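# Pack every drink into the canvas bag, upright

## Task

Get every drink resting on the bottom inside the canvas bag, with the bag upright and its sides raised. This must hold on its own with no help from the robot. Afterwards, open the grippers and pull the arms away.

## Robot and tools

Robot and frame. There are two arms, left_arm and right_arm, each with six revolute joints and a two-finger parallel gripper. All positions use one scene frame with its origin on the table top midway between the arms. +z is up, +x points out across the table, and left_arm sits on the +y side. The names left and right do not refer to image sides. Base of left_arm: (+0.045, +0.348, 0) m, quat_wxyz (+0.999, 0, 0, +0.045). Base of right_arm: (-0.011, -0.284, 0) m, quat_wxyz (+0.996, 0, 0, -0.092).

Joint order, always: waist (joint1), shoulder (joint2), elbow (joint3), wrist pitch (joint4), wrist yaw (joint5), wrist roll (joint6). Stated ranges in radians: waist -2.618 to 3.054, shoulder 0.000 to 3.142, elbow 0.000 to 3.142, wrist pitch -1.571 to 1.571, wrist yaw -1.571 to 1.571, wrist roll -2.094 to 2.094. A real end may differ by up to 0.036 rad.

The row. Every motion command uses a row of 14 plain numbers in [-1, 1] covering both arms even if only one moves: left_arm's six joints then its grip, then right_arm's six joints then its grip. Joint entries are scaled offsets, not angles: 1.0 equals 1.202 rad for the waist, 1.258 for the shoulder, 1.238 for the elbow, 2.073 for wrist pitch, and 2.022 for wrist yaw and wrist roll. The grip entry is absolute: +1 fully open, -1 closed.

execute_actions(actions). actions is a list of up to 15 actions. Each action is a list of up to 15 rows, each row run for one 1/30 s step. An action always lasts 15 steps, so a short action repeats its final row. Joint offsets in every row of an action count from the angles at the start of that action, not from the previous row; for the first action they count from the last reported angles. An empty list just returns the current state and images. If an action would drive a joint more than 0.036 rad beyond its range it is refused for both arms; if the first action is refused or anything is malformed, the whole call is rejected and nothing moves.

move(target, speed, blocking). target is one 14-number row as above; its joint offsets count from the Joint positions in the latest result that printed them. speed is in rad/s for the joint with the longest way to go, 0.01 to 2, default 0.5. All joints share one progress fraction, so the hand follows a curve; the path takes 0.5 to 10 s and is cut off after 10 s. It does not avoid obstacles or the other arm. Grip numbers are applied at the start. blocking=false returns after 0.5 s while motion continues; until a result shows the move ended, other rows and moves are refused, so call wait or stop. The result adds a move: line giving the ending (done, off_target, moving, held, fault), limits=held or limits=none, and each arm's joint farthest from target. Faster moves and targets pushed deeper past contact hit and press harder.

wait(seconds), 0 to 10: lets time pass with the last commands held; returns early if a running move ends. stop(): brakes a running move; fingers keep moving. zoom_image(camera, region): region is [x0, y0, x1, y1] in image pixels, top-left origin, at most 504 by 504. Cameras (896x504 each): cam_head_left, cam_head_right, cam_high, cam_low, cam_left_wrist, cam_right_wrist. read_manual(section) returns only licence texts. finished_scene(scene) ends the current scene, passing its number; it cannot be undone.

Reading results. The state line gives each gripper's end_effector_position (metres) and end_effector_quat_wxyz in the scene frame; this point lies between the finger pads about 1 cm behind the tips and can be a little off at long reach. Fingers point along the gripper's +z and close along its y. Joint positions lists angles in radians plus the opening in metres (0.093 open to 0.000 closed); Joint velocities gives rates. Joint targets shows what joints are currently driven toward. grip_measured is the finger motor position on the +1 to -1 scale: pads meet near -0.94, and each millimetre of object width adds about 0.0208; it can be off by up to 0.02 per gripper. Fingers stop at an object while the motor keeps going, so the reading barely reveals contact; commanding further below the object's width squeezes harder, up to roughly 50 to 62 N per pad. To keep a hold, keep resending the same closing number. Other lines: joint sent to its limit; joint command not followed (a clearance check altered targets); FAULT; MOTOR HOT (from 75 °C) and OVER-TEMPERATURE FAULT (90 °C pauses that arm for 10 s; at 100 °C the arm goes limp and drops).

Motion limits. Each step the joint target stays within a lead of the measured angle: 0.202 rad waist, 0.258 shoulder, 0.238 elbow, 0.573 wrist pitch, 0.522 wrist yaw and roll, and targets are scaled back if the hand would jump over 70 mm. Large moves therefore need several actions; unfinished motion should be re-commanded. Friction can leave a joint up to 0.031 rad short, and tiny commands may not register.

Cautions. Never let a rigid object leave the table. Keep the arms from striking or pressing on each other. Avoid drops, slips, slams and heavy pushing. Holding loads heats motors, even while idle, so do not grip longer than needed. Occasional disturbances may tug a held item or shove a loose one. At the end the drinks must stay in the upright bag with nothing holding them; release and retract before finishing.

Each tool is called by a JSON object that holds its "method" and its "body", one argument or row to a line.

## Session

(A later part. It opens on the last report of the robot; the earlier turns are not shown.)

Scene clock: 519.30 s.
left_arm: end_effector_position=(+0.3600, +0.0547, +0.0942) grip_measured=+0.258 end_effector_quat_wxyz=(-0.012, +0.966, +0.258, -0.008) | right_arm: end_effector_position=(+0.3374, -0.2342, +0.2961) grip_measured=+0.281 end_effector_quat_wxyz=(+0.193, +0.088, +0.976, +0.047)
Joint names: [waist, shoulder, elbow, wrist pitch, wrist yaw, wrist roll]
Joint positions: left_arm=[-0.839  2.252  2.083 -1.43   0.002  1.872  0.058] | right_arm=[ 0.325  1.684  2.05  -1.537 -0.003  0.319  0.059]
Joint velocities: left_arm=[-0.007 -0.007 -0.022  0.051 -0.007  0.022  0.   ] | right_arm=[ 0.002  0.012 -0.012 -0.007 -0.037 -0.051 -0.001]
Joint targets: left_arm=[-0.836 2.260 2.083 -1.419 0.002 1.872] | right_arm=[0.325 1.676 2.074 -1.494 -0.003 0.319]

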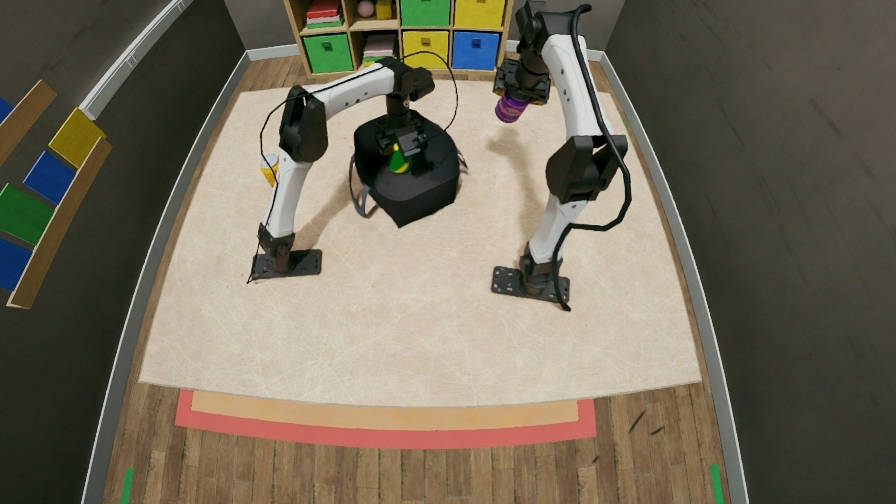

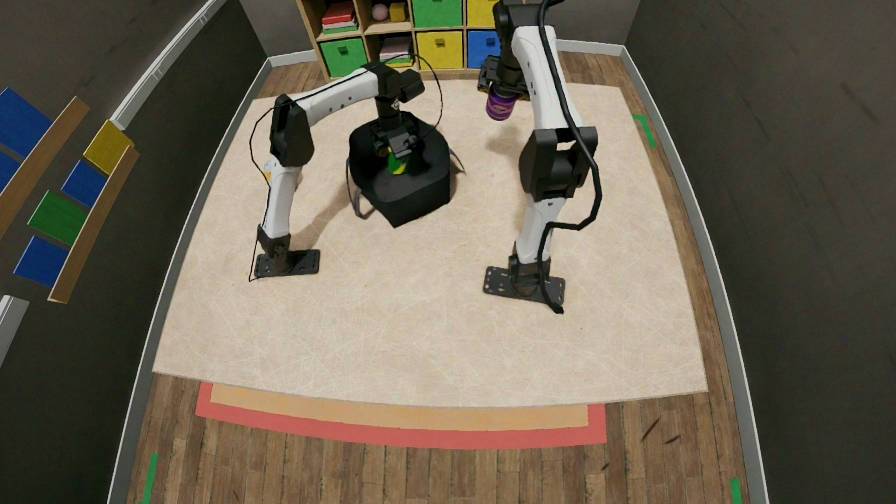

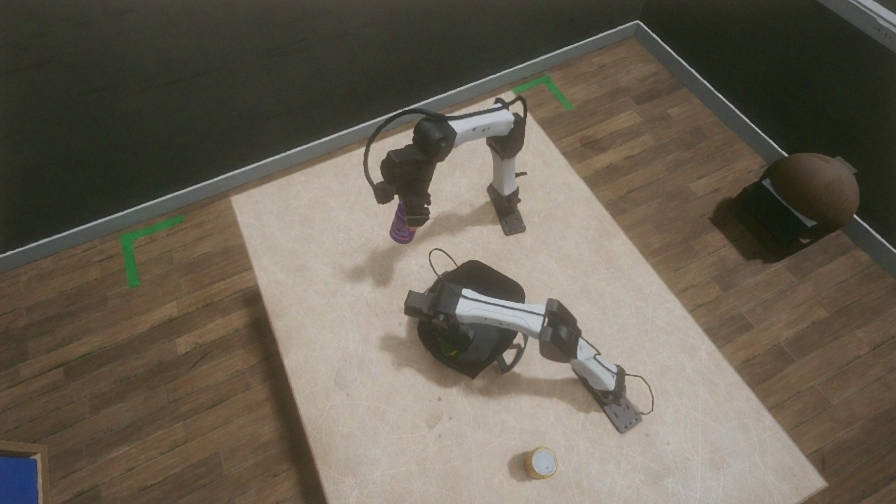

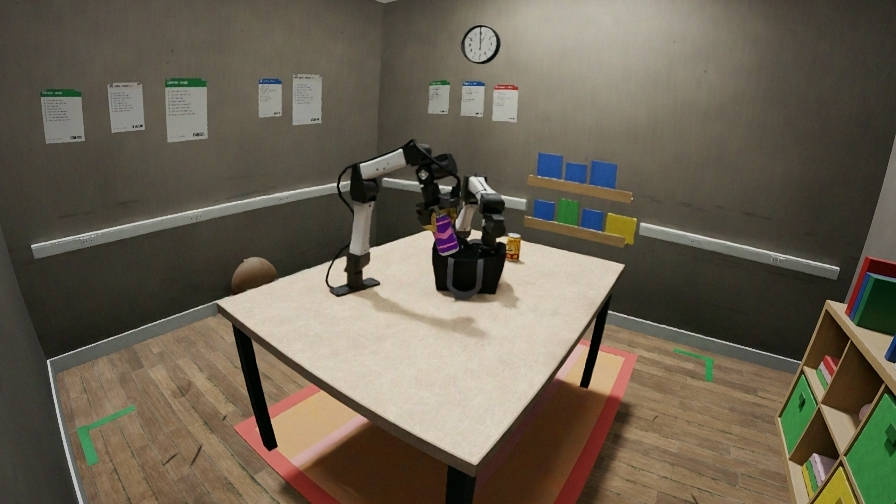

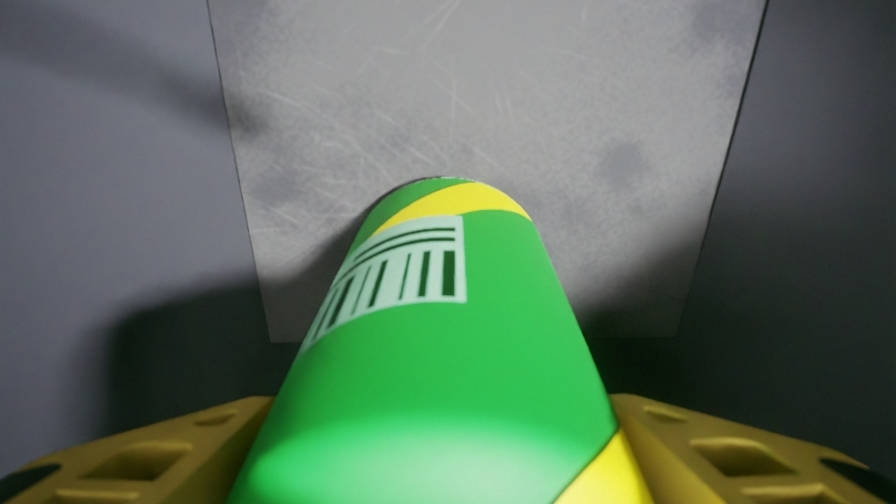

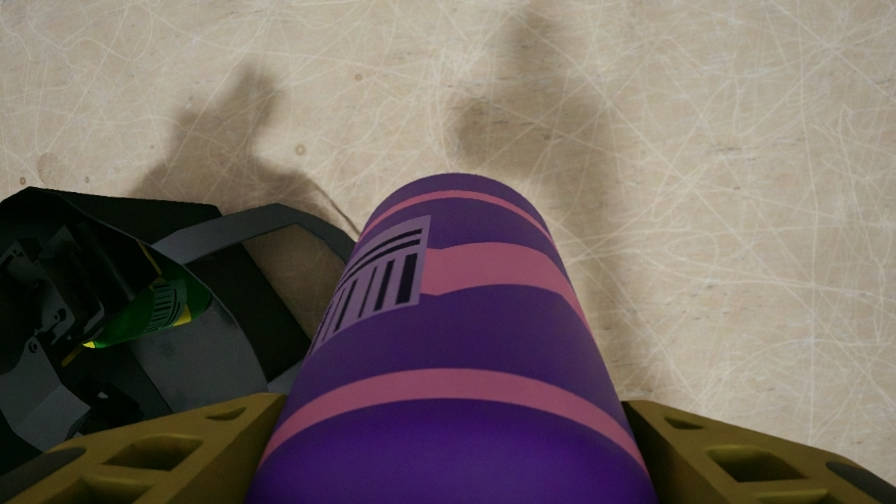

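{"method": "execute_actions", "body": {
  "actions": [
    [[0,0.004,0,0,0,0,0.28,0,-0.0064,0.0194,0.0207,0,0,0.22],[0,0.003,0,0,0,0,0.33,0,-0.0064,0.0194,0.0207,0,0,0.22],[0,0.002,0,0,0,0,0.38,0,-0.0064,0.0194,0.0207,0,0,0.22],[0,0.001,0,0,0,0,0.43,0,-0.0064,0.0194,0.0207,0,0,0.22],[0,0,0,0,0,0,0.48,0,-0.0064,0.0194,0.0207,0,0,0.22],[0,0,0,0,0,0,0.54,0,-0.0064,0.0194,0.0207,0,0,0.22],[0,0,0,0,0,0,0.60,0,-0.0064,0.0194,0.0207,0,0,0.22],[0,0,0,0,0,0,0.66,0,-0.0064,0.0194,0.0207,0,0,0.22],[0,0,0,0,0,0,0.72,0,-0.0064,0.0194,0.0207,0,0,0.22],[0,0,0,0,0,0,0.77,0,-0.0064,0.0194,0.0207,0,0,0.22],[0,0,0,0,0,0,0.8,0,-0.0064,0.0194,0.0207,0,0,0.22]]
  ]
}}

{"method": "move", "body": {
  "target": [0, -0.27, 0, 0, 0, 0, 0.8, 0, -0.0064, 0.0194, 0.0207, 0, 0, 0.22],
  "speed": 0.5
}}

Scene clock: 584.97 s.
left_arm: end_effector_position=(+0.3599, +0.0548, +0.0942) grip_measured=+0.798 end_effector_quat_wxyz=(-0.012, +0.966, +0.258, -0.008) | right_arm: end_effector_position=(+0.3374, -0.2342, +0.2961) grip_measured=+0.281 end_effector_quat_wxyz=(+0.193, +0.088, +0.976, +0.047)
Joint names: [waist, shoulder, elbow, wrist pitch, wrist yaw, wrist roll]
Joint positions: left_arm=[-0.839  2.252  2.083 -1.431  0.002  1.872  0.083] | right_arm=[ 0.325  1.684  2.05  -1.537 -0.003  0.319  0.059]
Joint velocities: left_arm=[-0.012 -0.002  0.012 -0.051 -0.022 -0.051 -0.001] | right_arm=[-0.002  0.007 -0.007 -0.022 -0.007 -0.022 -0.002]
Joint targets: left_arm=[-0.839 2.252 2.083 -1.430 0.002 1.872] | right_arm=[0.325 1.676 2.074 -1.494 -0.003 0.319]

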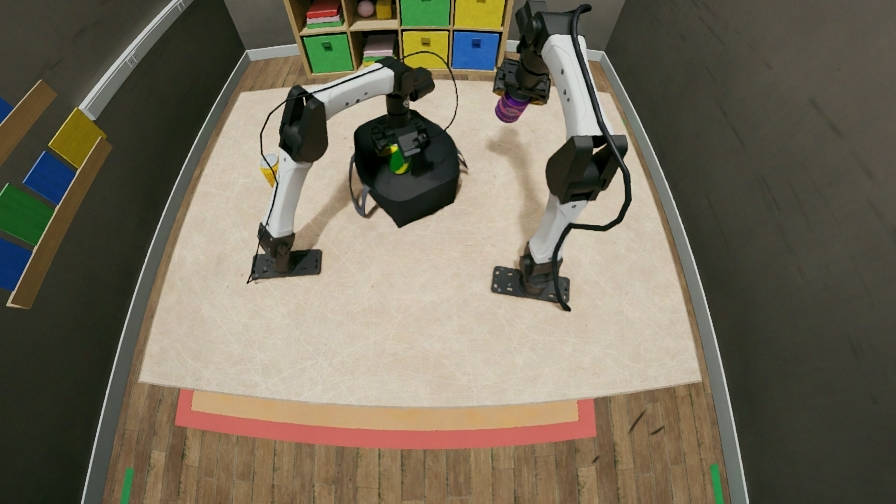

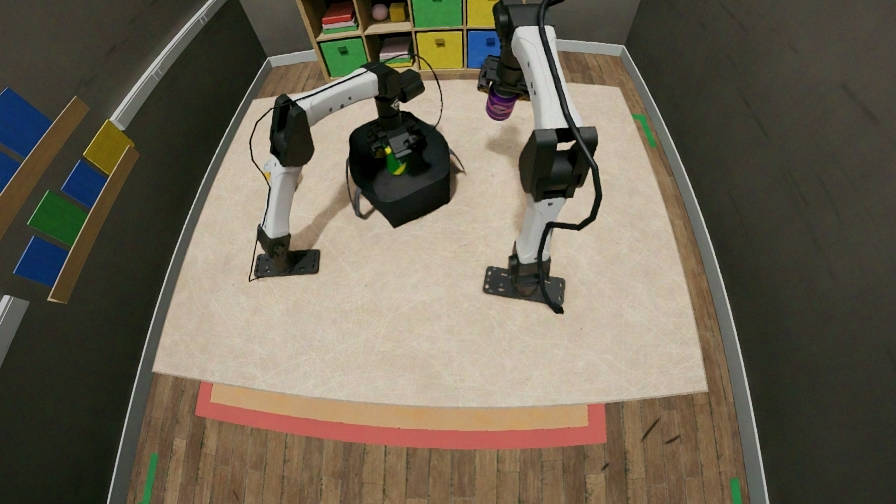

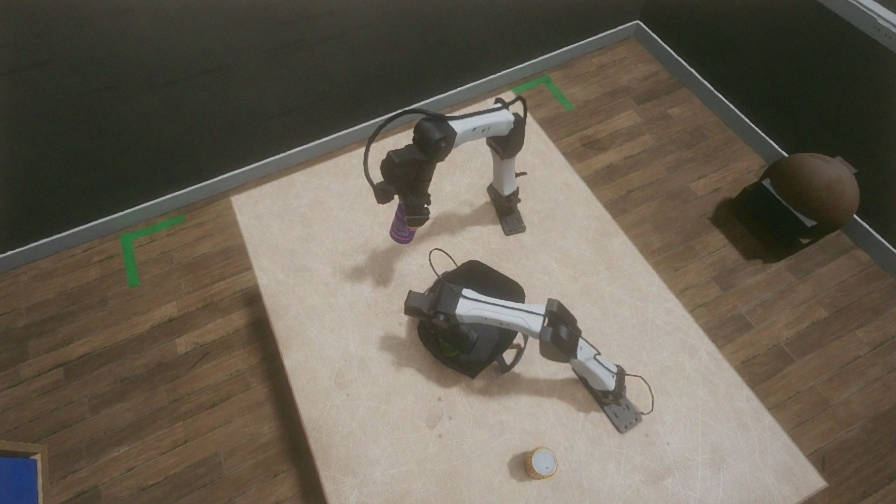

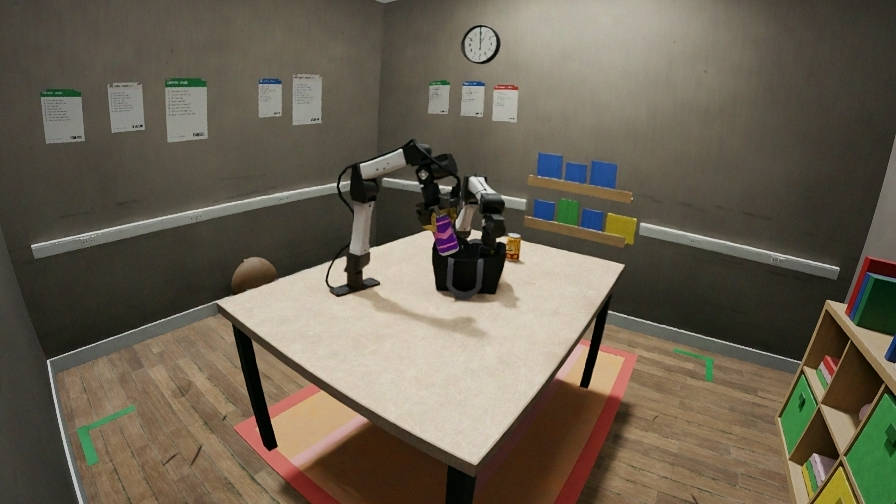

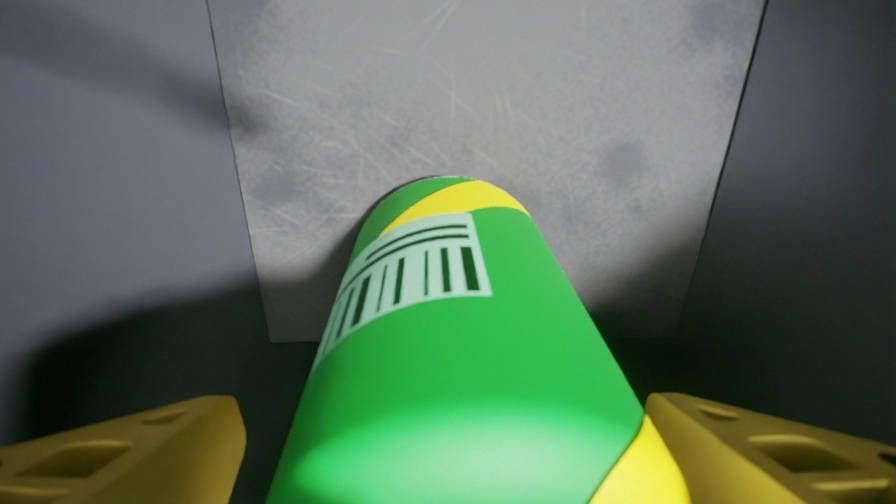

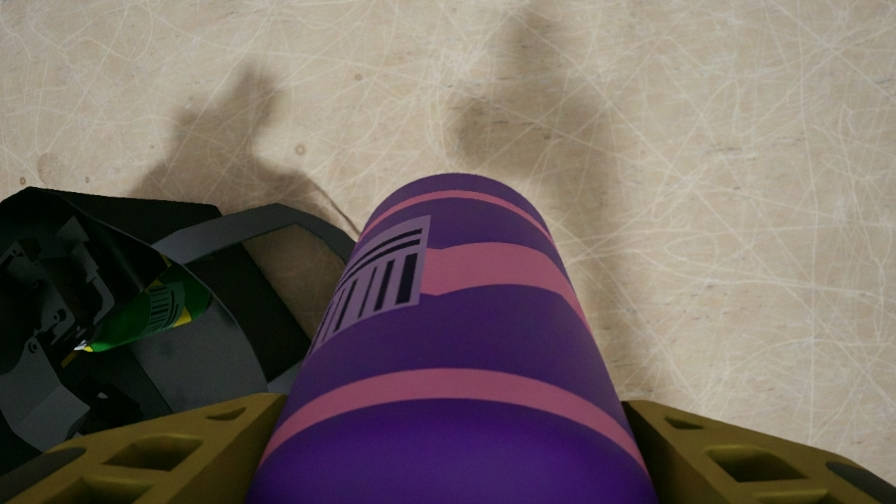

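Scene clock: 586.07 s.
left_arm: end_effector_position=(+0.3472, +0.0666, +0.2330) grip_measured=+0.798 end_effector_quat_wxyz=(+0.132, +0.955, +0.254, +0.082) | right_arm: end_effector_position=(+0.3373, -0.2343, +0.2961) grip_measured=+0.281 end_effector_quat_wxyz=(+0.193, +0.088, +0.976, +0.047)
Joint names: [waist, shoulder, elbow, wrist pitch, wrist yaw, wrist roll]
Joint positions: left_arm=[-0.839  1.91   2.083 -1.431  0.002  1.872  0.083] | right_arm=[ 0.325  1.684  2.05  -1.537 -0.003  0.319  0.059]
Joint velocities: left_arm=[-0.012 -0.012 -0.007 -0.051 -0.007  0.037  0.   ] | right_arm=[-0.002 -0.017  0.012  0.007  0.037  0.022  0.001]
Joint targets: left_arm=[-0.839 1.912 2.083 -1.431 0.002 1.872] | right_arm=[0.325 1.676 2.074 -1.494 -0.003 0.319]
move: off_target (right_arm); limits=none; left_arm: farthest joint: the shoulder, 0.002 radians from its target (0.340 radians at the start); right_arm: farthest joint: the wrist pitch, 0.043 radians from its target (0.043 radians at the start)

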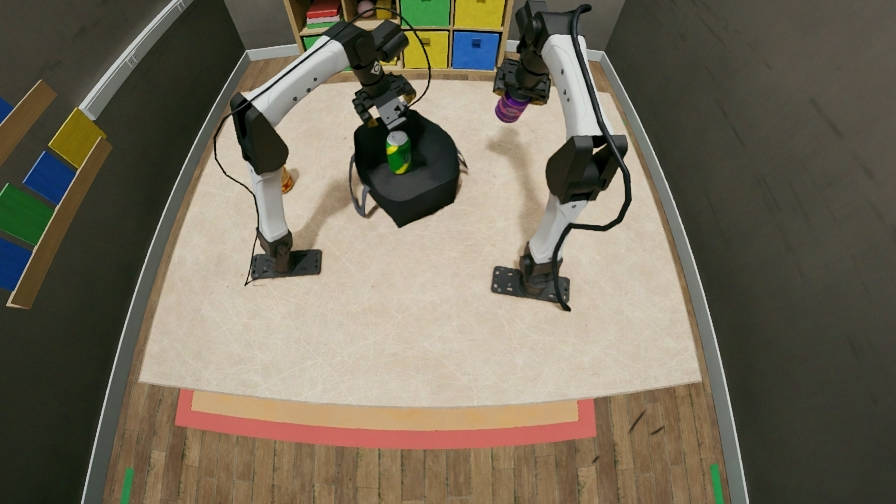

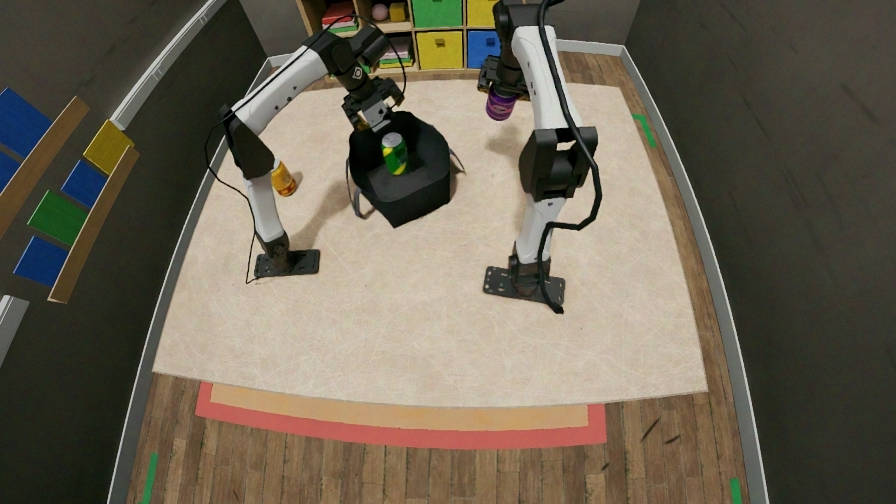

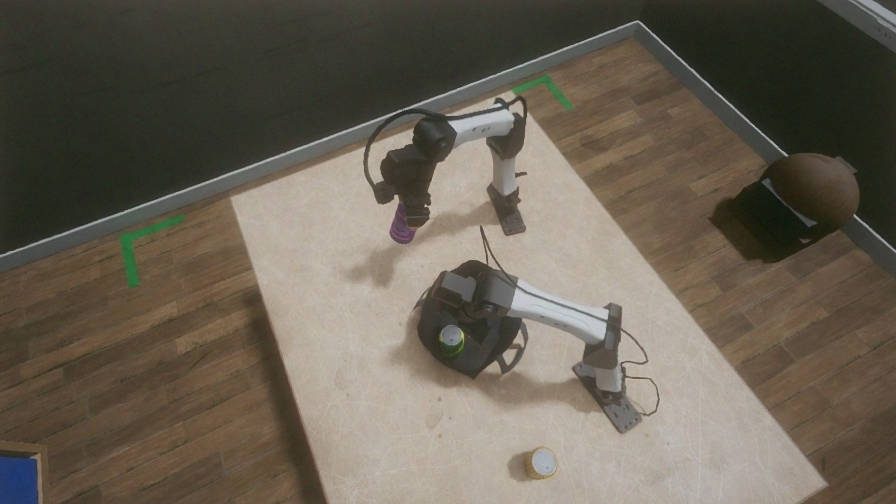

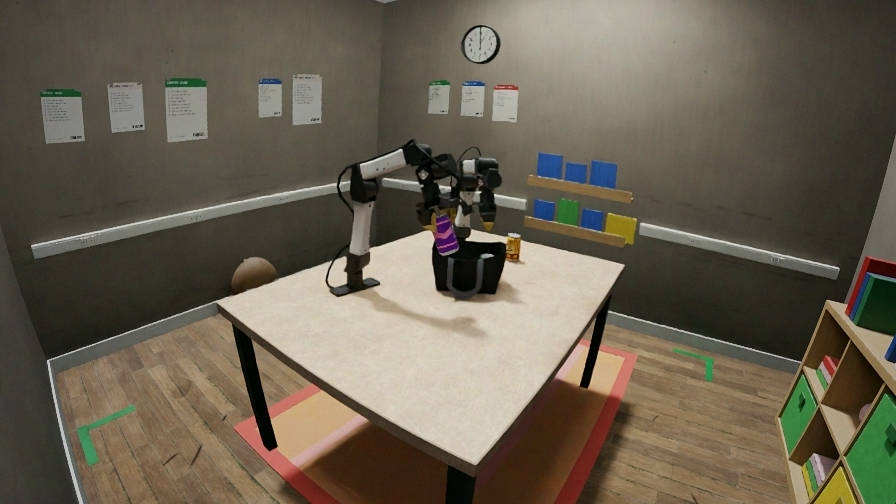

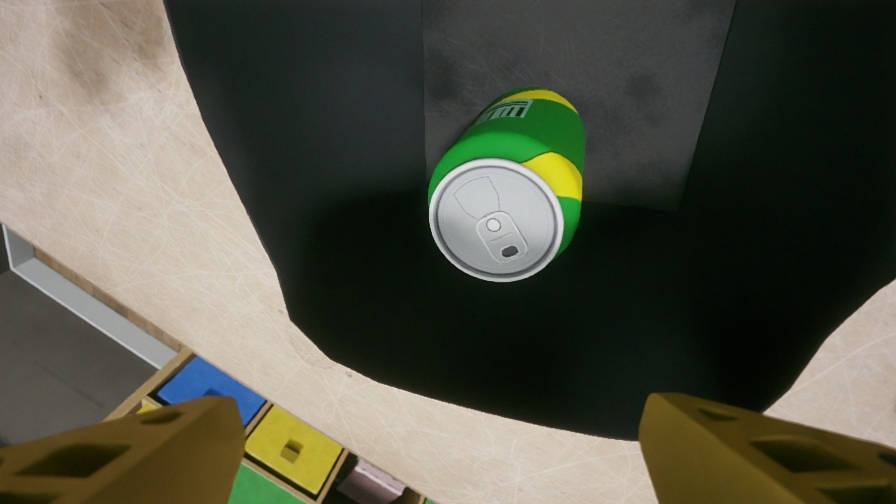

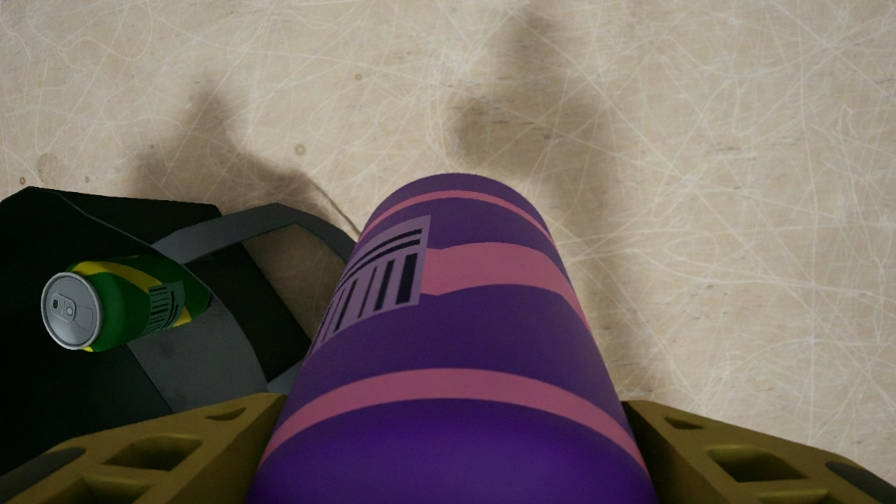

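{"method": "move", "body": {
  "target": [0.8311, -0.2893, -0.5234, -0.0169, 0, -0.6825, 1, 0.5749, -0.0064, 0.0194, 0.0207, 0, 0, 0.22],
  "speed": 1.3
}}

Scene clock: 609.83 s.
left_arm: end_effector_position=(+0.3077, +0.4136, +0.1697) grip_measured=+0.985 end_effector_quat_wxyz=(+0.007, +0.126, +0.992, +0.002) | right_arm: end_effector_position=(+0.2271, -0.0190, +0.2904) grip_measured=+0.281 end_effector_quat_wxyz=(+0.161, -0.251, +0.948, +0.108)
Joint names: [waist, shoulder, elbow, wrist pitch, wrist yaw, wrist roll]
Joint positions: left_arm=[ 0.154  1.562  1.46  -1.454  0.002  0.498  0.093] | right_arm=[ 1.021  1.696  2.04  -1.524 -0.006  0.319  0.059]
Joint velocities: left_arm=[ 0.002 -0.012 -0.002  0.037  0.022  0.051 -0.   ] | right_arm=[-0.002 -0.012 -0.002 -0.007 -0.007 -0.007 -0.   ]
Joint targets: left_arm=[0.160 1.547 1.435 -1.466 0.002 0.491] | right_arm=[1.016 1.676 2.074 -1.495 -0.003 0.319]
move: off_target (left_arm, right_arm); limits=none; left_arm: farthest joint: the elbow, 0.025 radians from its target (0.648 radians at the start); right_arm: farthest joint: the elbow, 0.034 radians from its target (0.024 radians at the start)

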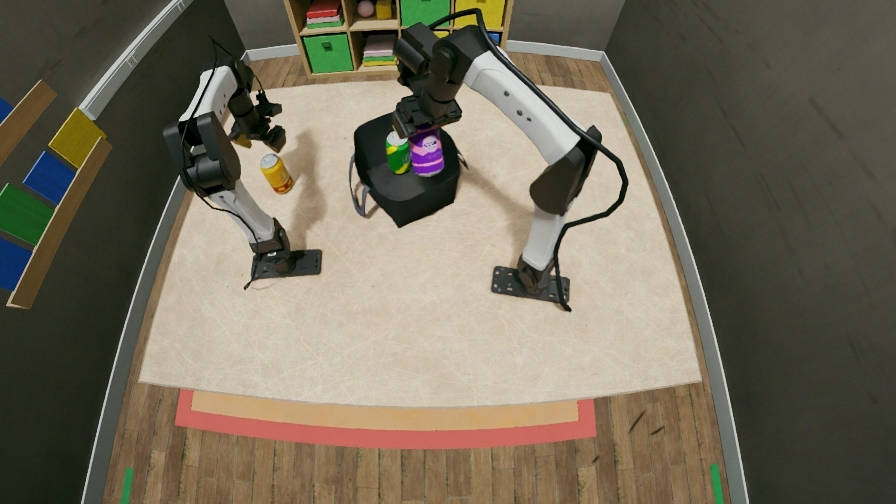

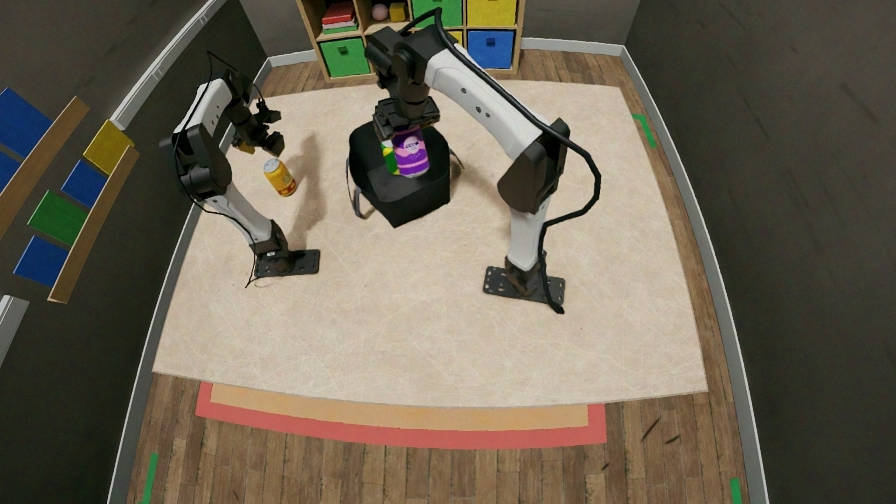

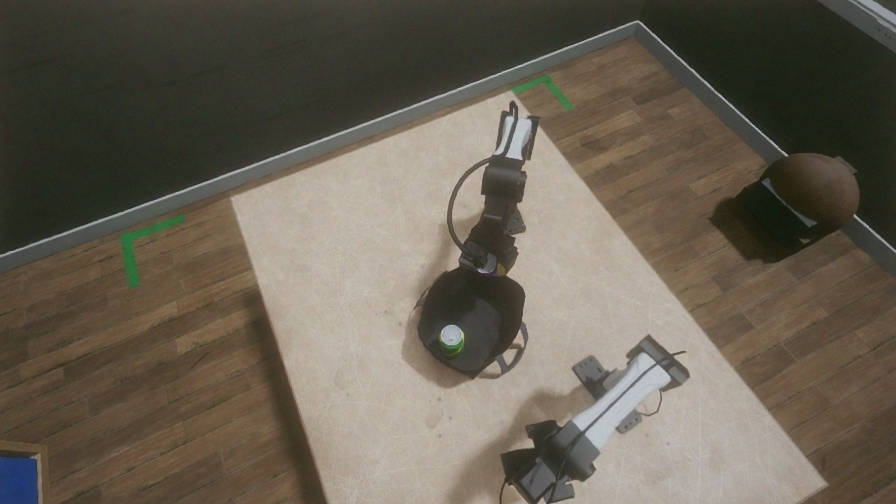

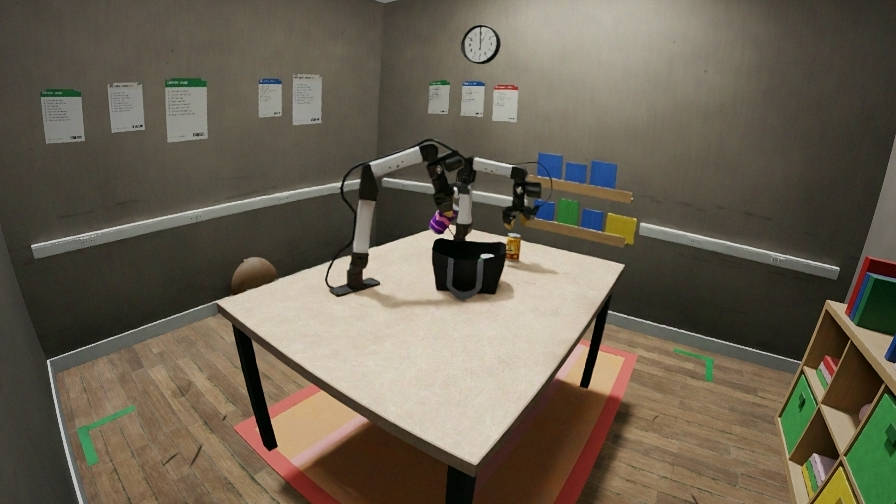

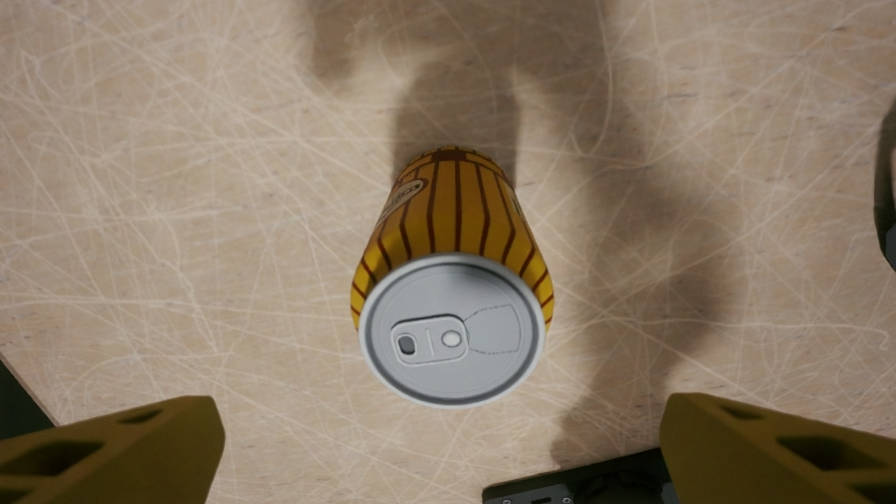

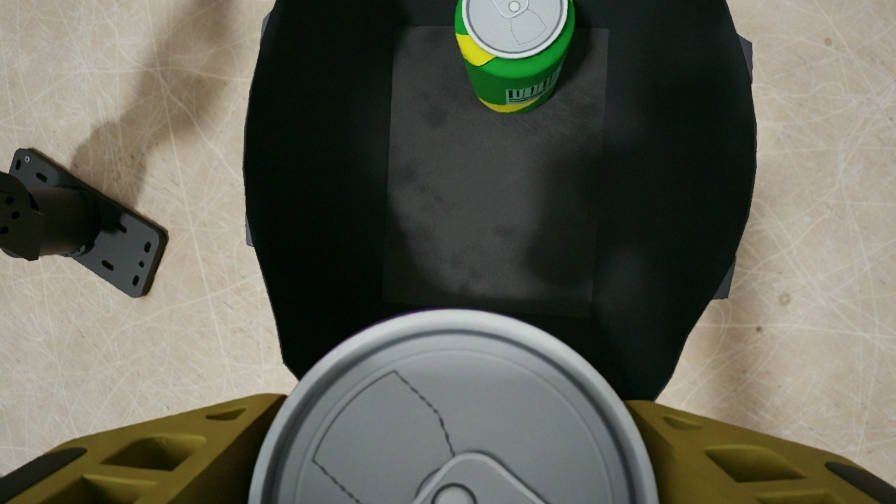

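{"method": "zoom_image", "body": {
  "camera": "cam_low",
  "region": [390, 140, 530, 300]
}}

{"method": "zoom_image", "body": {
  "camera": "cam_head_left",
  "region": [340, 60, 520, 240]
}}

{"method": "zoom_image", "body": {
  "camera": "cam_high",
  "region": [410, 180, 560, 330]
}}

Region (390, 140, 530, 300) of cam_low's 896x504 image, scaled by 3.150, with more detail than that image has; it fills the left 441 columns of this view, and the rest is white.

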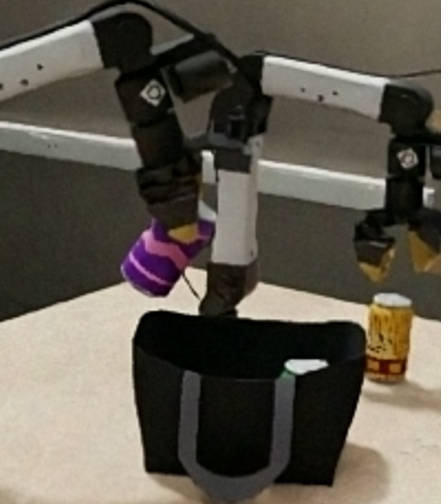

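Region (340, 60, 520, 240) of cam_head_left's 896x504 image, scaled by 2.800, with more detail than that image has.

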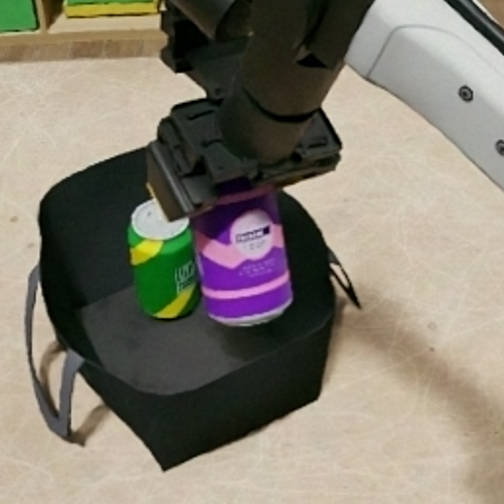

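Region (410, 180, 560, 330) of cam_high's 896x504 image, scaled by 3.360, with more detail than that image has.

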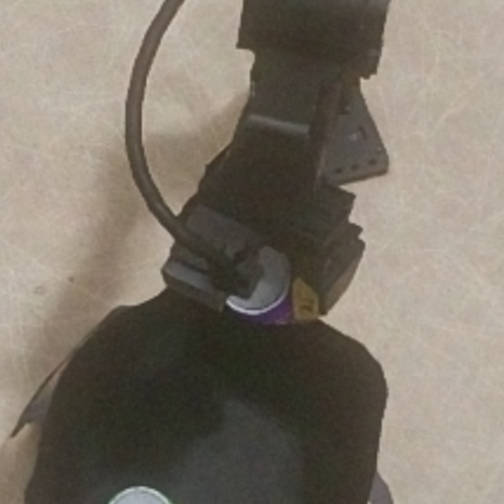

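{"method": "move", "body": {
  "target": [0.004, -0.0246, -0.2964, 0.1688, 0, 0, 1, -0.53, -0.2154, -0.3805, 0.3473, 0.003, -0.1627, 0.22],
  "speed": 0.7
}}

Scene clock: 731.63 s.
left_arm: end_effector_position=(+0.3031, +0.4125, +0.0867) grip_measured=+0.985 end_effector_quat_wxyz=(+0.009, +0.126, +0.992, +0.002) | right_arm: end_effector_position=(+0.3853, -0.2046, +0.3030) grip_measured=+0.281 end_effector_quat_wxyz=(+0.402, -0.089, +0.911, +0.038)
Joint names: [waist, shoulder, elbow, wrist pitch, wrist yaw, wrist roll]
Joint positions: left_arm=[ 0.154  1.549  1.116 -1.119  0.002  0.497  0.093] | right_arm=[ 0.385  1.455  1.582 -0.868  0.005  0.001  0.059]
Joint velocities: left_arm=[-0.017  0.002 -0.022 -0.081  0.007 -0.037  0.   ] | right_arm=[-0.022  0.007 -0.012  0.037 -0.007  0.022 -0.   ]
Joint targets: left_arm=[0.159 1.531 1.093 -1.104 0.002 0.498] | right_arm=[0.384 1.426 1.569 -0.804 0.000 -0.010]
move: off_target (left_arm, right_arm); limits=none; left_arm: farthest joint: the elbow, 0.023 radians from its target (0.367 radians at the start); right_arm: farthest joint: the wrist pitch, 0.063 radians from its target (0.720 radians at the start)

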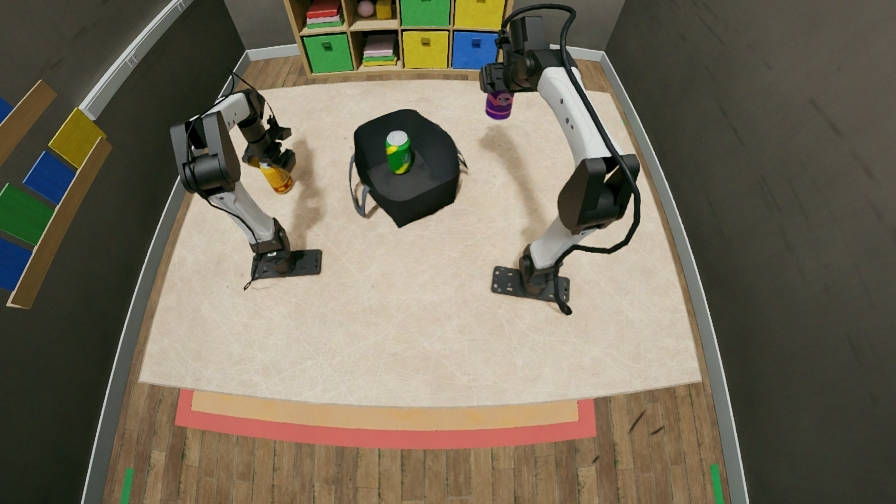

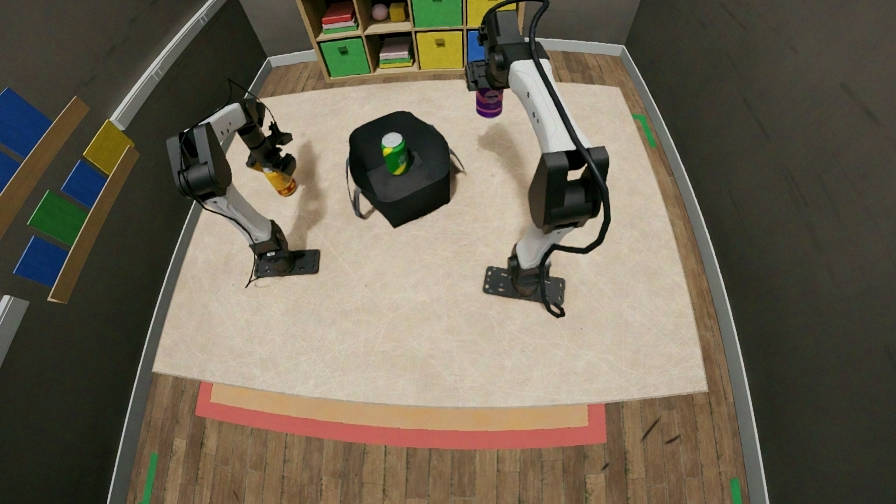

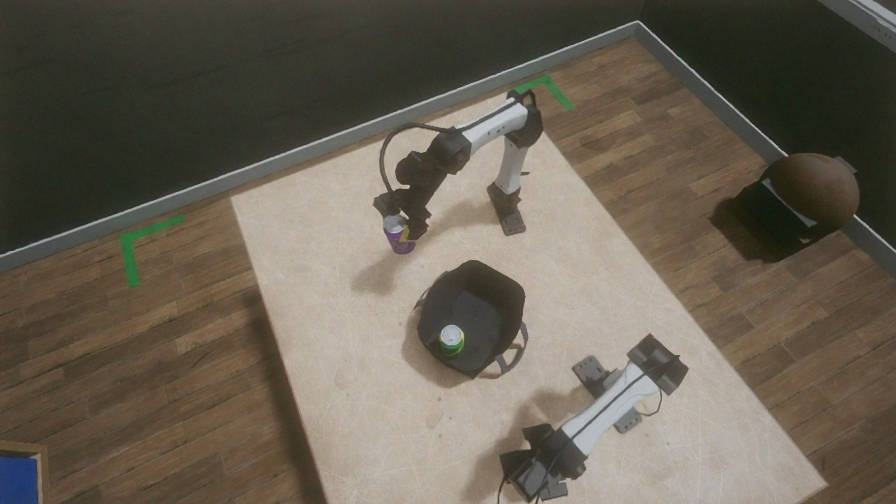

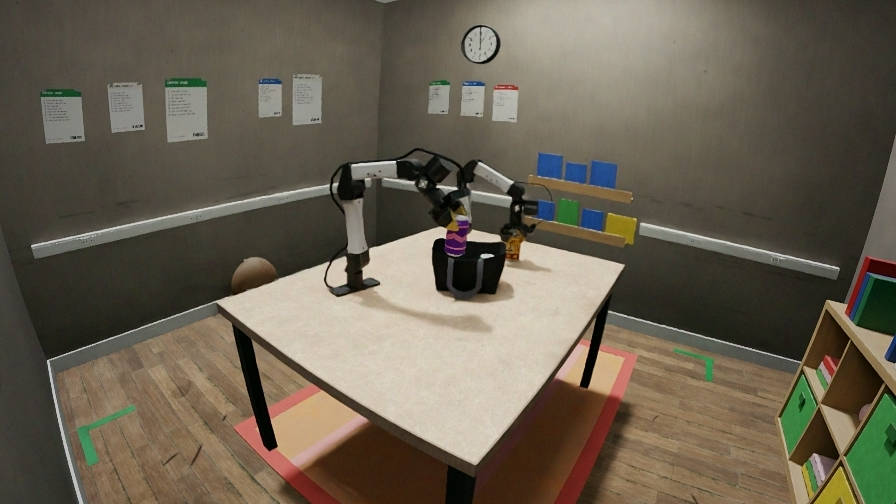

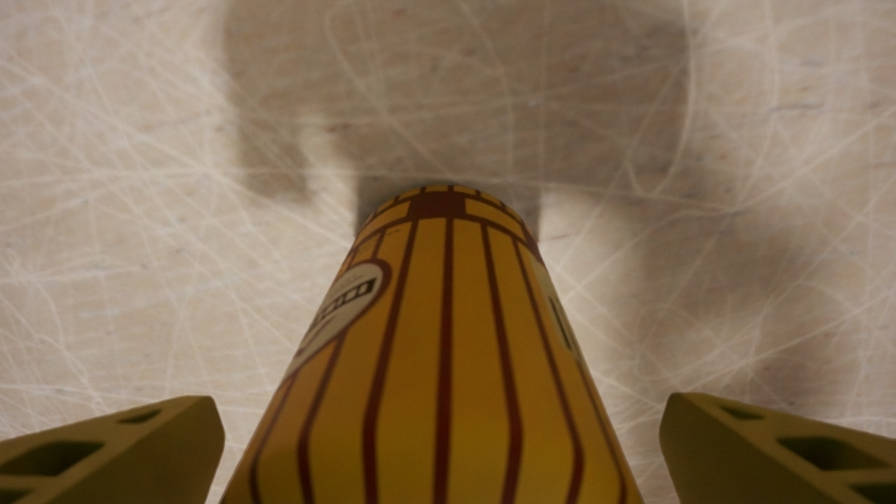

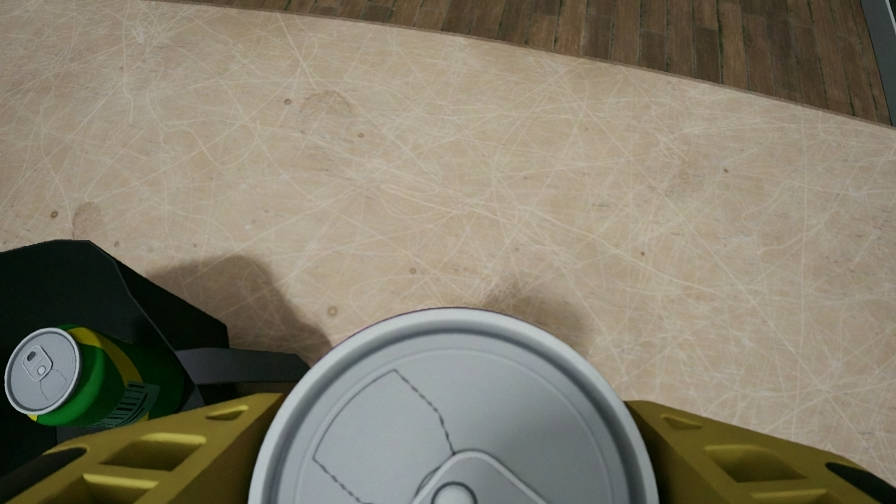

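{"method": "zoom_image", "body": {
  "camera": "cam_low",
  "region": [410, 170, 510, 270]
}}

Region (410, 170, 510, 270) of cam_low's 896x504 image, scaled by 5.040, with more detail than that image has.

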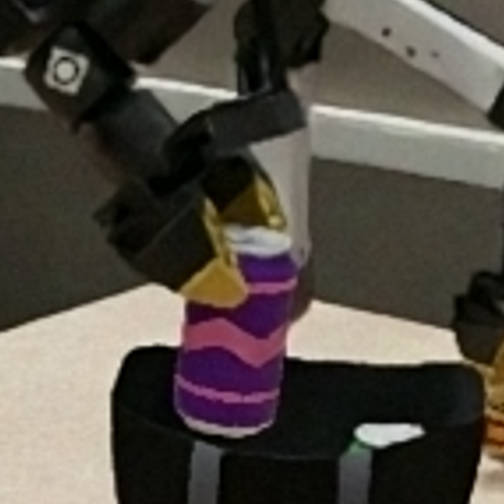

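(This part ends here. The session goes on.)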